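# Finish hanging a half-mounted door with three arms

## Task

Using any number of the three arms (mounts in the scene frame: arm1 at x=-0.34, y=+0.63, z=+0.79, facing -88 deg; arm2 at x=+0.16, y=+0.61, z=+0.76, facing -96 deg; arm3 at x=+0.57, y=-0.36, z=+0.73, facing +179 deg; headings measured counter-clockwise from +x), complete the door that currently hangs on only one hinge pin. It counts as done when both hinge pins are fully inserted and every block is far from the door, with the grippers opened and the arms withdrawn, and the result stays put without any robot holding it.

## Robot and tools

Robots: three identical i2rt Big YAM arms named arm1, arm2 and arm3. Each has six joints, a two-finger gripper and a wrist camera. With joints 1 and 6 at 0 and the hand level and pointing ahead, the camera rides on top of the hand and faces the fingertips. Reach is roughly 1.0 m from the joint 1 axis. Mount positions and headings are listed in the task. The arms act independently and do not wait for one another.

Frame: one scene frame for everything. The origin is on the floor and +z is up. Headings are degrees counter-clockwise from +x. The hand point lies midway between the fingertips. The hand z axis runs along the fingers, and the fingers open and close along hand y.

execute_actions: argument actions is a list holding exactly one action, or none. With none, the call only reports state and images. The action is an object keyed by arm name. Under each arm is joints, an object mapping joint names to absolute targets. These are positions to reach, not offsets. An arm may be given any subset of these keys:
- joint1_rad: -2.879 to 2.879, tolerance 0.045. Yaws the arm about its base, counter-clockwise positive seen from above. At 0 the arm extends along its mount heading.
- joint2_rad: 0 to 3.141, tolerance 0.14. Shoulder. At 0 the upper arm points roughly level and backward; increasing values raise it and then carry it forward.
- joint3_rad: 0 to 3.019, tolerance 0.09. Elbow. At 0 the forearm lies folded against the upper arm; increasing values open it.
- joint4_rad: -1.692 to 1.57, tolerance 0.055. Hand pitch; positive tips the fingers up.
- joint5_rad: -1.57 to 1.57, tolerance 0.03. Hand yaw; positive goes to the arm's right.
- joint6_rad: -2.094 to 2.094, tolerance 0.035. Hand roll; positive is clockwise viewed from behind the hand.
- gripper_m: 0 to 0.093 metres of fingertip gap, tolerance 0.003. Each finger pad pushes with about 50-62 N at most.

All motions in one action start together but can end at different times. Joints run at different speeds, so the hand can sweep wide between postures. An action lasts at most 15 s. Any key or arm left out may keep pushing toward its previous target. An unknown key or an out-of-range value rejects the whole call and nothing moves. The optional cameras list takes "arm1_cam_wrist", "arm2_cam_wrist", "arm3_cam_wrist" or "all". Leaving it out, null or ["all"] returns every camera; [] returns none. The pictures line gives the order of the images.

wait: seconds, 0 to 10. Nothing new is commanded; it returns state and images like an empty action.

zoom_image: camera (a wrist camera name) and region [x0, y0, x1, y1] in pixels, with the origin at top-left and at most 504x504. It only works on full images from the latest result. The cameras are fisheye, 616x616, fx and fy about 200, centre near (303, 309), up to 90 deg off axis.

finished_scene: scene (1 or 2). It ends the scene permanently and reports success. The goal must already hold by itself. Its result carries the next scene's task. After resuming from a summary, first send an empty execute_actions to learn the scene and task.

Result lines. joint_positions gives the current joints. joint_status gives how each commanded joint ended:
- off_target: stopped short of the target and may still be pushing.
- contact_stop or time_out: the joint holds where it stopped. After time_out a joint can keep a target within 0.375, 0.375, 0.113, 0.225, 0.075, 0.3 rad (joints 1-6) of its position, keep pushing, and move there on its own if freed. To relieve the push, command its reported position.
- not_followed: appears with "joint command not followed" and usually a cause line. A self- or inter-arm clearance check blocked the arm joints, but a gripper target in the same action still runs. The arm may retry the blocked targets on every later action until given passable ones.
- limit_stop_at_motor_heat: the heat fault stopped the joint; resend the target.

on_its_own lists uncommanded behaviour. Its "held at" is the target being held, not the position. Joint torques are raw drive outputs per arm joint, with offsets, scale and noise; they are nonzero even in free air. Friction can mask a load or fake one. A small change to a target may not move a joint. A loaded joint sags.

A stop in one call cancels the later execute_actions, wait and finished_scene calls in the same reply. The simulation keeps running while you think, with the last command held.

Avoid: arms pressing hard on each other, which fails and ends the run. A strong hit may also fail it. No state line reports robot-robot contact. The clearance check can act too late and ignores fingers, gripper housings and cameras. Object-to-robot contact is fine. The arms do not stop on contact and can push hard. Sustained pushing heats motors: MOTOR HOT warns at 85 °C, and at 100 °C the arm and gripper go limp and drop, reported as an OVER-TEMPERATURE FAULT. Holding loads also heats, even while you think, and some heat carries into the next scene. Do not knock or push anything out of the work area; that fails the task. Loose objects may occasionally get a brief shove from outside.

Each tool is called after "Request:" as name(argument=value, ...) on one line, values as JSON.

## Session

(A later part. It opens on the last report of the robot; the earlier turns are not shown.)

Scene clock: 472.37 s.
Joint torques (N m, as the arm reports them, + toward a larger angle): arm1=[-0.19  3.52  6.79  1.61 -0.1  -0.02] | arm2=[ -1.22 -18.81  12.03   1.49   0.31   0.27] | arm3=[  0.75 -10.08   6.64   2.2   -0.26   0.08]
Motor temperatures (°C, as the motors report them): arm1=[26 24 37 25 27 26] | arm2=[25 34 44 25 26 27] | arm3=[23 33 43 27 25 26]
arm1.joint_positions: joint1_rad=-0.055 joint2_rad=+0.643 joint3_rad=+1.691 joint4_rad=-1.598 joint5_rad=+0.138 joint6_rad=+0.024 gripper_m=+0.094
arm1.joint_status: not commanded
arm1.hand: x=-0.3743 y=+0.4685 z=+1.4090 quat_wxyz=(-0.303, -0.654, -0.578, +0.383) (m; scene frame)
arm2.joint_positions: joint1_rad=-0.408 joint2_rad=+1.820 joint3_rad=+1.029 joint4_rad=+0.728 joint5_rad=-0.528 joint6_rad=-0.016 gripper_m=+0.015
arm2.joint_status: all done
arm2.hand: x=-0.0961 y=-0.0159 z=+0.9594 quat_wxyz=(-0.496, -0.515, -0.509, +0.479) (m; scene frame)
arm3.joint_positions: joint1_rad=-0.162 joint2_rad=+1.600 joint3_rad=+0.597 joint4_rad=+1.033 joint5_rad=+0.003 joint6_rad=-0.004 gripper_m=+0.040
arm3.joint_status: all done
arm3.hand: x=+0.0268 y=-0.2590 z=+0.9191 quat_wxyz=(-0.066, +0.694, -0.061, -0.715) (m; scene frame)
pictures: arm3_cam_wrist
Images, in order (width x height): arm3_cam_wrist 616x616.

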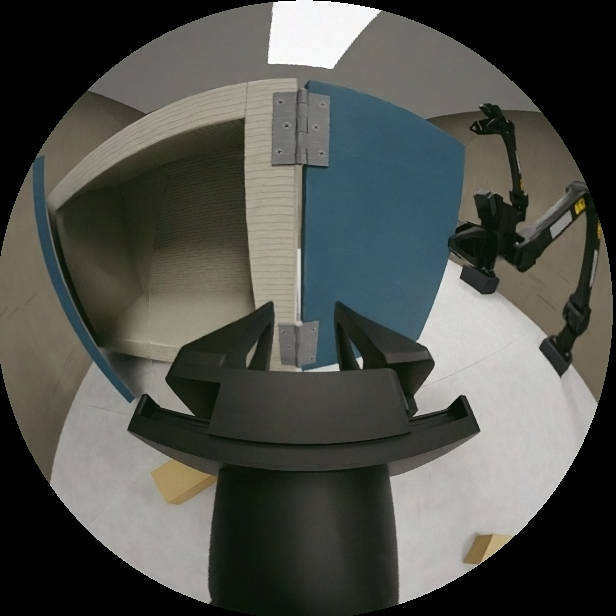

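Request:
execute_actions(actions=[{"arm2":{"joints":{"joint2_rad":1.83,"joint4_rad":0.77}},"arm3":{"joints":{"joint1_rad":-0.147,"joint2_rad":1.70,"joint3_rad":0.845,"joint4_rad":0.95,"gripper_m":0.0}}}], cameras=[])

Request:
execute_actions(actions=[{"arm2":{"joints":{"gripper_m":0.07}},"arm3":{"joints":{"joint2_rad":1.85,"joint3_rad":0.83,"joint4_rad":1.04}}}], cameras=[])

Request:
execute_actions(actions=[{"arm2":{"joints":{"joint1_rad":-0.55,"joint2_rad":1.65,"joint3_rad":0.8,"joint4_rad":0.85,"joint5_rad":-0.68}},"arm3":{"joints":{"joint2_rad":1.90,"joint4_rad":1.08}}}])

Scene clock: 483.03 s.
Joint torques (N m, as the arm reports them, + toward a larger angle): arm1=[-0.11  3.52  6.77  1.64 -0.09 -0.02] | arm2=[ -1.69 -14.25  12.14   3.14   0.35   0.31] | arm3=[  1.8  -11.64   9.32   1.63  -0.27   0.05]
Motor temperatures (°C, as the motors report them): arm1=[26 24 37 25 27 26] | arm2=[25 35 44 25 26 27] | arm3=[23 33 42 27 25 26]
arm1.joint_positions: joint1_rad=-0.055 joint2_rad=+0.643 joint3_rad=+1.691 joint4_rad=-1.598 joint5_rad=+0.138 joint6_rad=+0.024 gripper_m=+0.094
arm1.joint_status: not commanded
arm1.hand: x=-0.3743 y=+0.4685 z=+1.4090 quat_wxyz=(-0.303, -0.654, -0.578, +0.383) (m; scene frame)
arm2.joint_positions: joint1_rad=-0.408 joint2_rad=+1.823 joint3_rad=+1.029 joint4_rad=+0.733 joint5_rad=-0.528 joint6_rad=-0.017 gripper_m=+0.015
arm2.joint_status: all done
arm2.hand: x=-0.0962 y=-0.0161 z=+0.9588 quat_wxyz=(-0.496, -0.514, -0.509, +0.480) (m; scene frame)
arm3.joint_positions: joint1_rad=-0.162 joint2_rad=+1.705 joint3_rad=+0.818 joint4_rad=+0.956 joint5_rad=+0.003 joint6_rad=-0.004 gripper_m=+0.000
arm3.joint_status: all done
arm3.hand: x=-0.0465 y=-0.2458 z=+0.9444 quat_wxyz=(-0.068, +0.680, -0.060, -0.728) (m; scene frame)
pictures: none
No camera images: the call's "cameras" was empty. Leave "cameras" out to get every camera's image.

Scene clock: 483.80 s.
Joint torques (N m, as the arm reports them, + toward a larger angle): arm1=[-0.32  3.6   6.75  1.6  -0.1  -0.02] | arm2=[ -1.37 -14.36  12.09   2.77   0.21   0.21] | arm3=[  1.12 -10.4    7.56   1.68  -0.27   0.07]
Motor temperatures (°C, as the motors report them): arm1=[26 24 37 25 27 26] | arm2=[25 35 44 25 26 27] | arm3=[23 33 42 27 25 26]
arm1.joint_positions: joint1_rad=-0.055 joint2_rad=+0.643 joint3_rad=+1.691 joint4_rad=-1.598 joint5_rad=+0.138 joint6_rad=+0.024 gripper_m=+0.094
arm1.joint_status: not commanded
arm1.hand: x=-0.3743 y=+0.4685 z=+1.4090 quat_wxyz=(-0.303, -0.654, -0.578, +0.383) (m; scene frame)
arm2.joint_positions: joint1_rad=-0.409 joint2_rad=+1.823 joint3_rad=+1.029 joint4_rad=+0.742 joint5_rad=-0.525 joint6_rad=-0.009 gripper_m=+0.070
arm2.joint_status: all done
arm2.hand: x=-0.0970 y=-0.0161 z=+0.9607 quat_wxyz=(-0.498, -0.514, -0.505, +0.482) (m; scene frame)
arm3.joint_positions: joint1_rad=-0.162 joint2_rad=+1.822 joint3_rad=+0.816 joint4_rad=+1.042 joint5_rad=+0.003 joint6_rad=-0.004 gripper_m=+0.000
arm3.joint_status: all done
arm3.hand: x=-0.0519 y=-0.2448 z=+0.8931 quat_wxyz=(-0.067, +0.692, -0.061, -0.717) (m; scene frame)
pictures: none
No camera images: the call's "cameras" was empty. Leave "cameras" out to get every camera's image.

Scene clock: 485.07 s.
Joint torques (N m, as the arm reports them, + toward a larger angle): arm1=[-0.35  3.53  6.78  1.62 -0.1  -0.01] | arm2=[  0.32 -10.7    8.21   2.41  -0.14   0.19] | arm3=[ 1.27 -9.35  7.26  1.38 -0.24  0.09]
Motor temperatures (°C, as the motors report them): arm1=[26 24 37 25 27 26] | arm2=[25 34 44 25 26 27] | arm3=[23 33 42 27 25 26]
arm1.joint_positions: joint1_rad=-0.055 joint2_rad=+0.643 joint3_rad=+1.691 joint4_rad=-1.598 joint5_rad=+0.138 joint6_rad=+0.024 gripper_m=+0.094
arm1.joint_status: not commanded
arm1.hand: x=-0.3743 y=+0.4685 z=+1.4090 quat_wxyz=(-0.303, -0.654, -0.578, +0.383) (m; scene frame)
arm2.joint_positions: joint1_rad=-0.560 joint2_rad=+1.636 joint3_rad=+0.799 joint4_rad=+0.829 joint5_rad=-0.676 joint6_rad=-0.008 gripper_m=+0.070
arm2.joint_status: all done
arm2.hand: x=-0.1134 y=+0.0904 z=+0.9826 quat_wxyz=(-0.503, -0.499, -0.501, +0.498) (m; scene frame)
arm3.joint_positions: joint1_rad=-0.161 joint2_rad=+1.857 joint3_rad=+0.816 joint4_rad=+1.093 joint5_rad=+0.003 joint6_rad=-0.004 gripper_m=+0.000
arm3.joint_status: all done
arm3.hand: x=-0.0524 y=-0.2450 z=+0.8846 quat_wxyz=(-0.067, +0.686, -0.060, -0.722) (m; scene frame)
pictures: arm1_cam_wrist, arm2_cam_wrist, arm3_cam_wrist
Images, in order (width x height): arm1_cam_wrist 616x616, arm2_cam_wrist 616x616, arm3_cam_wrist 616x616.

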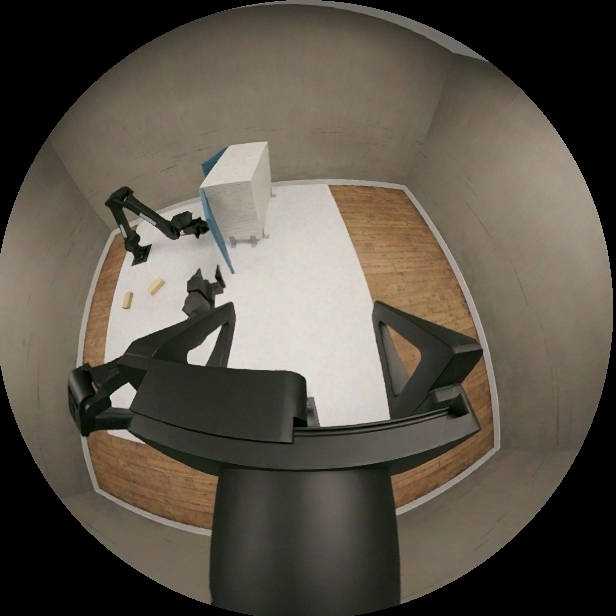

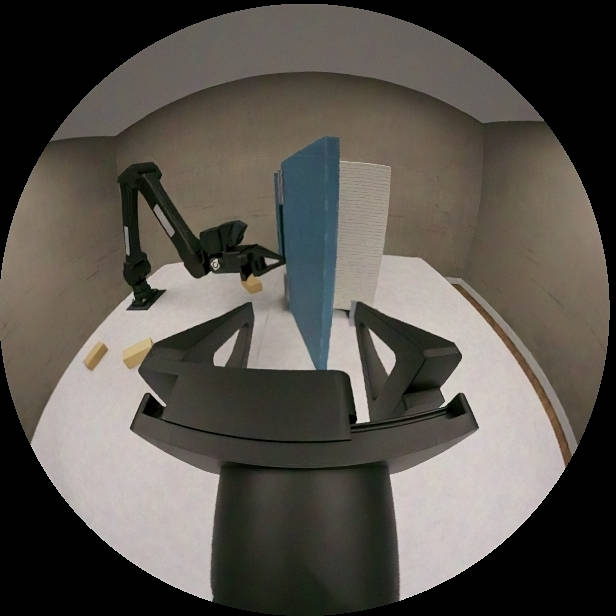

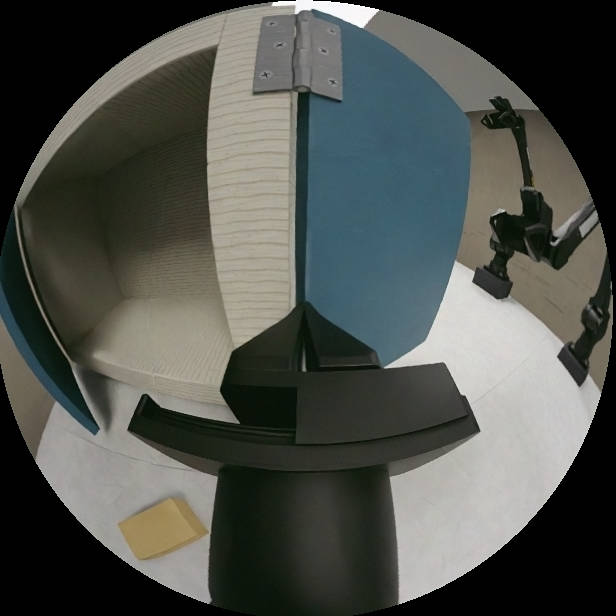

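Request:
execute_actions(actions=[{"arm3":{"joints":{"joint2_rad":1.70,"joint4_rad":0.95}}}], cameras=["arm3_cam_wrist"])

Request:
execute_actions(actions=[{"arm3":{"joints":{"joint1_rad":-0.16,"joint2_rad":1.60,"joint3_rad":0.6,"joint4_rad":1.03,"gripper_m":0.04}},"arm2":{"joints":{"joint2_rad":0.6,"joint3_rad":0.9,"joint4_rad":-0.3,"joint5_rad":0}}}], cameras=["arm3_cam_wrist"])

Request:
zoom_image(camera="arm3_cam_wrist", region=[230,180,400,400])

Scene clock: 503.27 s.
Joint torques (N m, as the arm reports them, + toward a larger angle): arm1=[-0.14  3.55  6.76  1.64 -0.1  -0.03] | arm2=[ -0.13 -10.81   8.44   2.45  -0.13   0.2 ] | arm3=[  1.45 -11.23   8.21   1.37  -0.26   0.09]
Motor temperatures (°C, as the motors report them): arm1=[26 24 37 25 27 26] | arm2=[25 33 42 25 26 27] | arm3=[23 33 42 27 25 26]
arm1.joint_positions: joint1_rad=-0.055 joint2_rad=+0.643 joint3_rad=+1.691 joint4_rad=-1.598 joint5_rad=+0.138 joint6_rad=+0.024 gripper_m=+0.094
arm1.joint_status: not commanded
arm1.hand: x=-0.3743 y=+0.4685 z=+1.4090 quat_wxyz=(-0.303, -0.654, -0.578, +0.383) (m; scene frame)
arm2.joint_positions: joint1_rad=-0.560 joint2_rad=+1.636 joint3_rad=+0.799 joint4_rad=+0.829 joint5_rad=-0.676 joint6_rad=-0.008 gripper_m=+0.070
arm2.joint_status: not commanded
arm2.hand: x=-0.1134 y=+0.0904 z=+0.9826 quat_wxyz=(-0.503, -0.499, -0.501, +0.498) (m; scene frame)
arm3.joint_positions: joint1_rad=-0.161 joint2_rad=+1.699 joint3_rad=+0.816 joint4_rad=+0.959 joint5_rad=+0.003 joint6_rad=-0.004 gripper_m=+0.000
arm3.joint_status: all done
arm3.hand: x=-0.0454 y=-0.2463 z=+0.9475 quat_wxyz=(-0.068, +0.677, -0.060, -0.730) (m; scene frame)
pictures: arm3_cam_wrist
Images, in order (width x height): arm3_cam_wrist 616x616.

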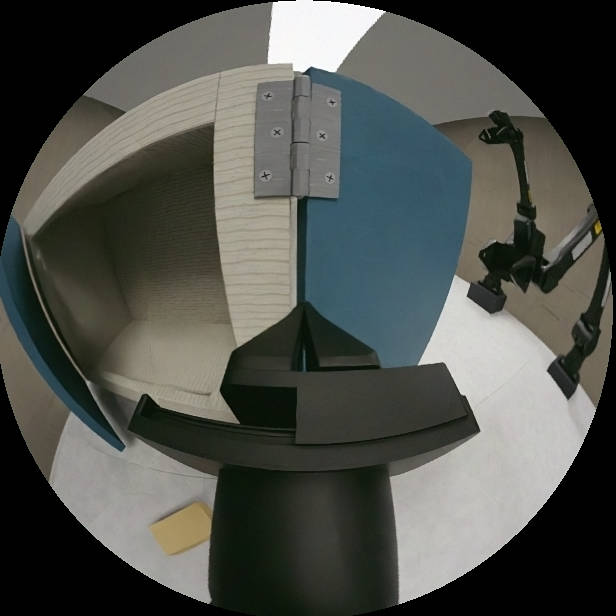

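Scene clock: 504.87 s.
Joint torques (N m, as the arm reports them, + toward a larger angle): arm1=[-0.14  3.6   6.83  1.66 -0.09 -0.03] | arm2=[ 0.36 -0.71 14.41  1.13  0.22  0.19] | arm3=[ 0.48 -9.72  6.54  2.43 -0.26  0.1 ]
Motor temperatures (°C, as the motors report them): arm1=[26 24 37 25 27 26] | arm2=[25 33 42 25 26 27] | arm3=[23 33 42 27 25 26]
arm1.joint_positions: joint1_rad=-0.055 joint2_rad=+0.643 joint3_rad=+1.691 joint4_rad=-1.598 joint5_rad=+0.138 joint6_rad=+0.024 gripper_m=+0.094
arm1.joint_status: not commanded
arm1.hand: x=-0.3743 y=+0.4685 z=+1.4090 quat_wxyz=(-0.303, -0.654, -0.578, +0.383) (m; scene frame)
arm2.joint_positions: joint1_rad=-0.560 joint2_rad=+0.596 joint3_rad=+0.866 joint4_rad=-0.280 joint5_rad=-0.005 joint6_rad=-0.007 gripper_m=+0.070
arm2.joint_status: all done
arm2.hand: x=-0.0641 y=+0.3291 z=+1.2613 quat_wxyz=(-0.309, -0.639, -0.310, +0.632) (m; scene frame)
arm3.joint_positions: joint1_rad=-0.161 joint2_rad=+1.604 joint3_rad=+0.597 joint4_rad=+1.012 joint5_rad=+0.003 joint6_rad=-0.004 gripper_m=+0.040
arm3.joint_status: all done
arm3.hand: x=+0.0262 y=-0.2591 z=+0.9121 quat_wxyz=(-0.065, +0.702, -0.062, -0.706) (m; scene frame)
pictures: arm3_cam_wrist
Images, in order (width x height): arm3_cam_wrist 616x616.

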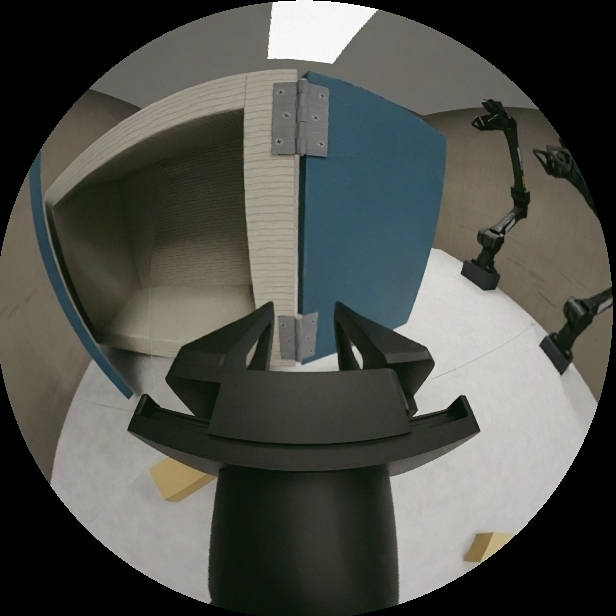

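Region (230, 180, 400, 400) of arm3_cam_wrist's 616x616 image, scaled by 2.291, with more detail than that image has; it fills the left 389 columns of this view, and the rest is white.

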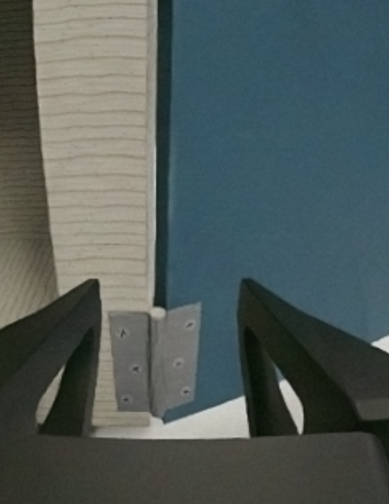

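Request:
zoom_image(camera="arm3_cam_wrist", region=[270,295,330,365])

Request:
zoom_image(camera="arm3_cam_wrist", region=[260,60,340,165])

Region (270, 295, 330, 365) of arm3_cam_wrist's 616x616 image, scaled by 7.200, with more detail than that image has; it fills the left 432 columns of this view, and the rest is white.

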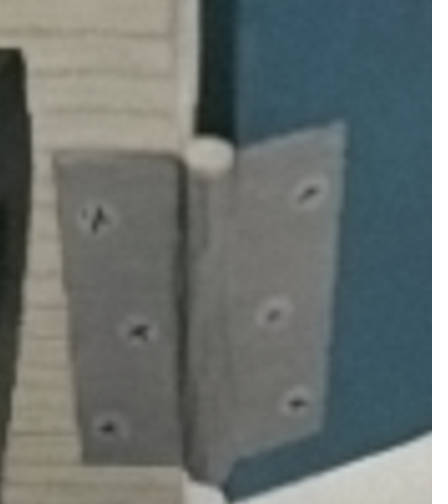

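Region (260, 60, 340, 165) of arm3_cam_wrist's 616x616 image, scaled by 4.800, with more detail than that image has; it fills the left 384 columns of this view, and the rest is white.

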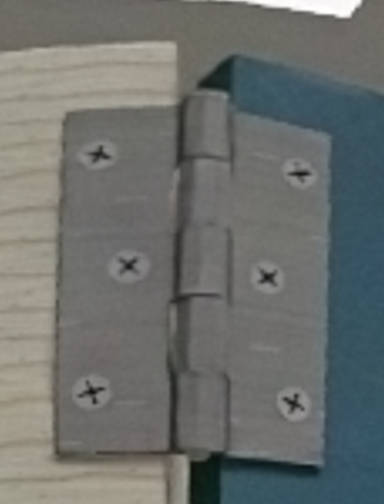

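Request:
execute_actions(actions=[{"arm3":{"joints":{"joint2_rad":0.6,"joint3_rad":0.9,"joint4_rad":-0.3}}}], cameras=["arm3_cam_wrist"])

Request:
finished_scene(scene=2)

Scene clock: 514.90 s.
Joint torques (N m, as the arm reports them, + toward a larger angle): arm1=[-0.19  3.6   6.84  1.63 -0.1  -0.01] | arm2=[-0.02 -1.08 14.34  1.01  0.21  0.21] | arm3=[ 0.61 -0.73 12.13  1.45 -0.27  0.1 ]
Motor temperatures (°C, as the motors report them): arm1=[26 24 37 25 27 26] | arm2=[25 32 44 25 26 27] | arm3=[23 33 43 27 25 26]
arm1.joint_positions: joint1_rad=-0.055 joint2_rad=+0.643 joint3_rad=+1.691 joint4_rad=-1.598 joint5_rad=+0.138 joint6_rad=+0.024 gripper_m=+0.094
arm1.joint_status: not commanded
arm1.hand: x=-0.3743 y=+0.4685 z=+1.4090 quat_wxyz=(-0.303, -0.654, -0.578, +0.383) (m; scene frame)
arm2.joint_positions: joint1_rad=-0.560 joint2_rad=+0.596 joint3_rad=+0.866 joint4_rad=-0.280 joint5_rad=-0.005 joint6_rad=-0.007 gripper_m=+0.070
arm2.joint_status: not commanded
arm2.hand: x=-0.0641 y=+0.3291 z=+1.2613 quat_wxyz=(-0.309, -0.639, -0.310, +0.632) (m; scene frame)
arm3.joint_positions: joint1_rad=-0.161 joint2_rad=+0.601 joint3_rad=+0.874 joint4_rad=-0.290 joint5_rad=+0.003 joint6_rad=-0.004 gripper_m=+0.040
arm3.joint_status: all done
arm3.hand: x=+0.2139 y=-0.2930 z=+1.2261 quat_wxyz=(-0.065, +0.710, -0.063, -0.698) (m; scene frame)
pictures: arm3_cam_wrist
Images, in order (width x height): arm3_cam_wrist 616x616.

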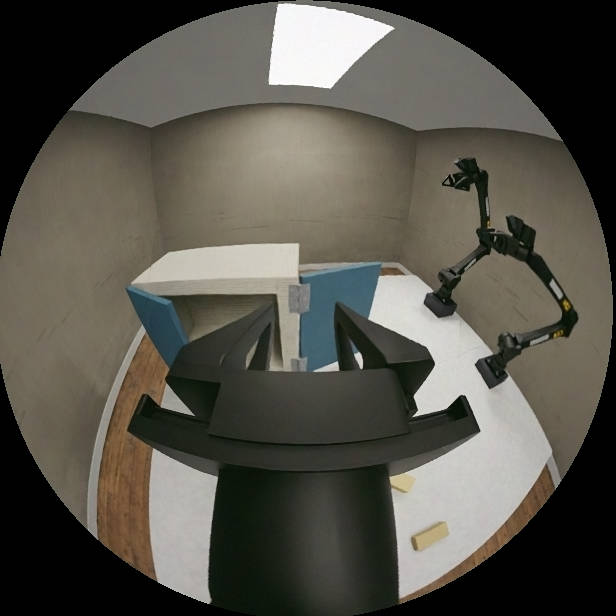

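The scene is finished: the task was done.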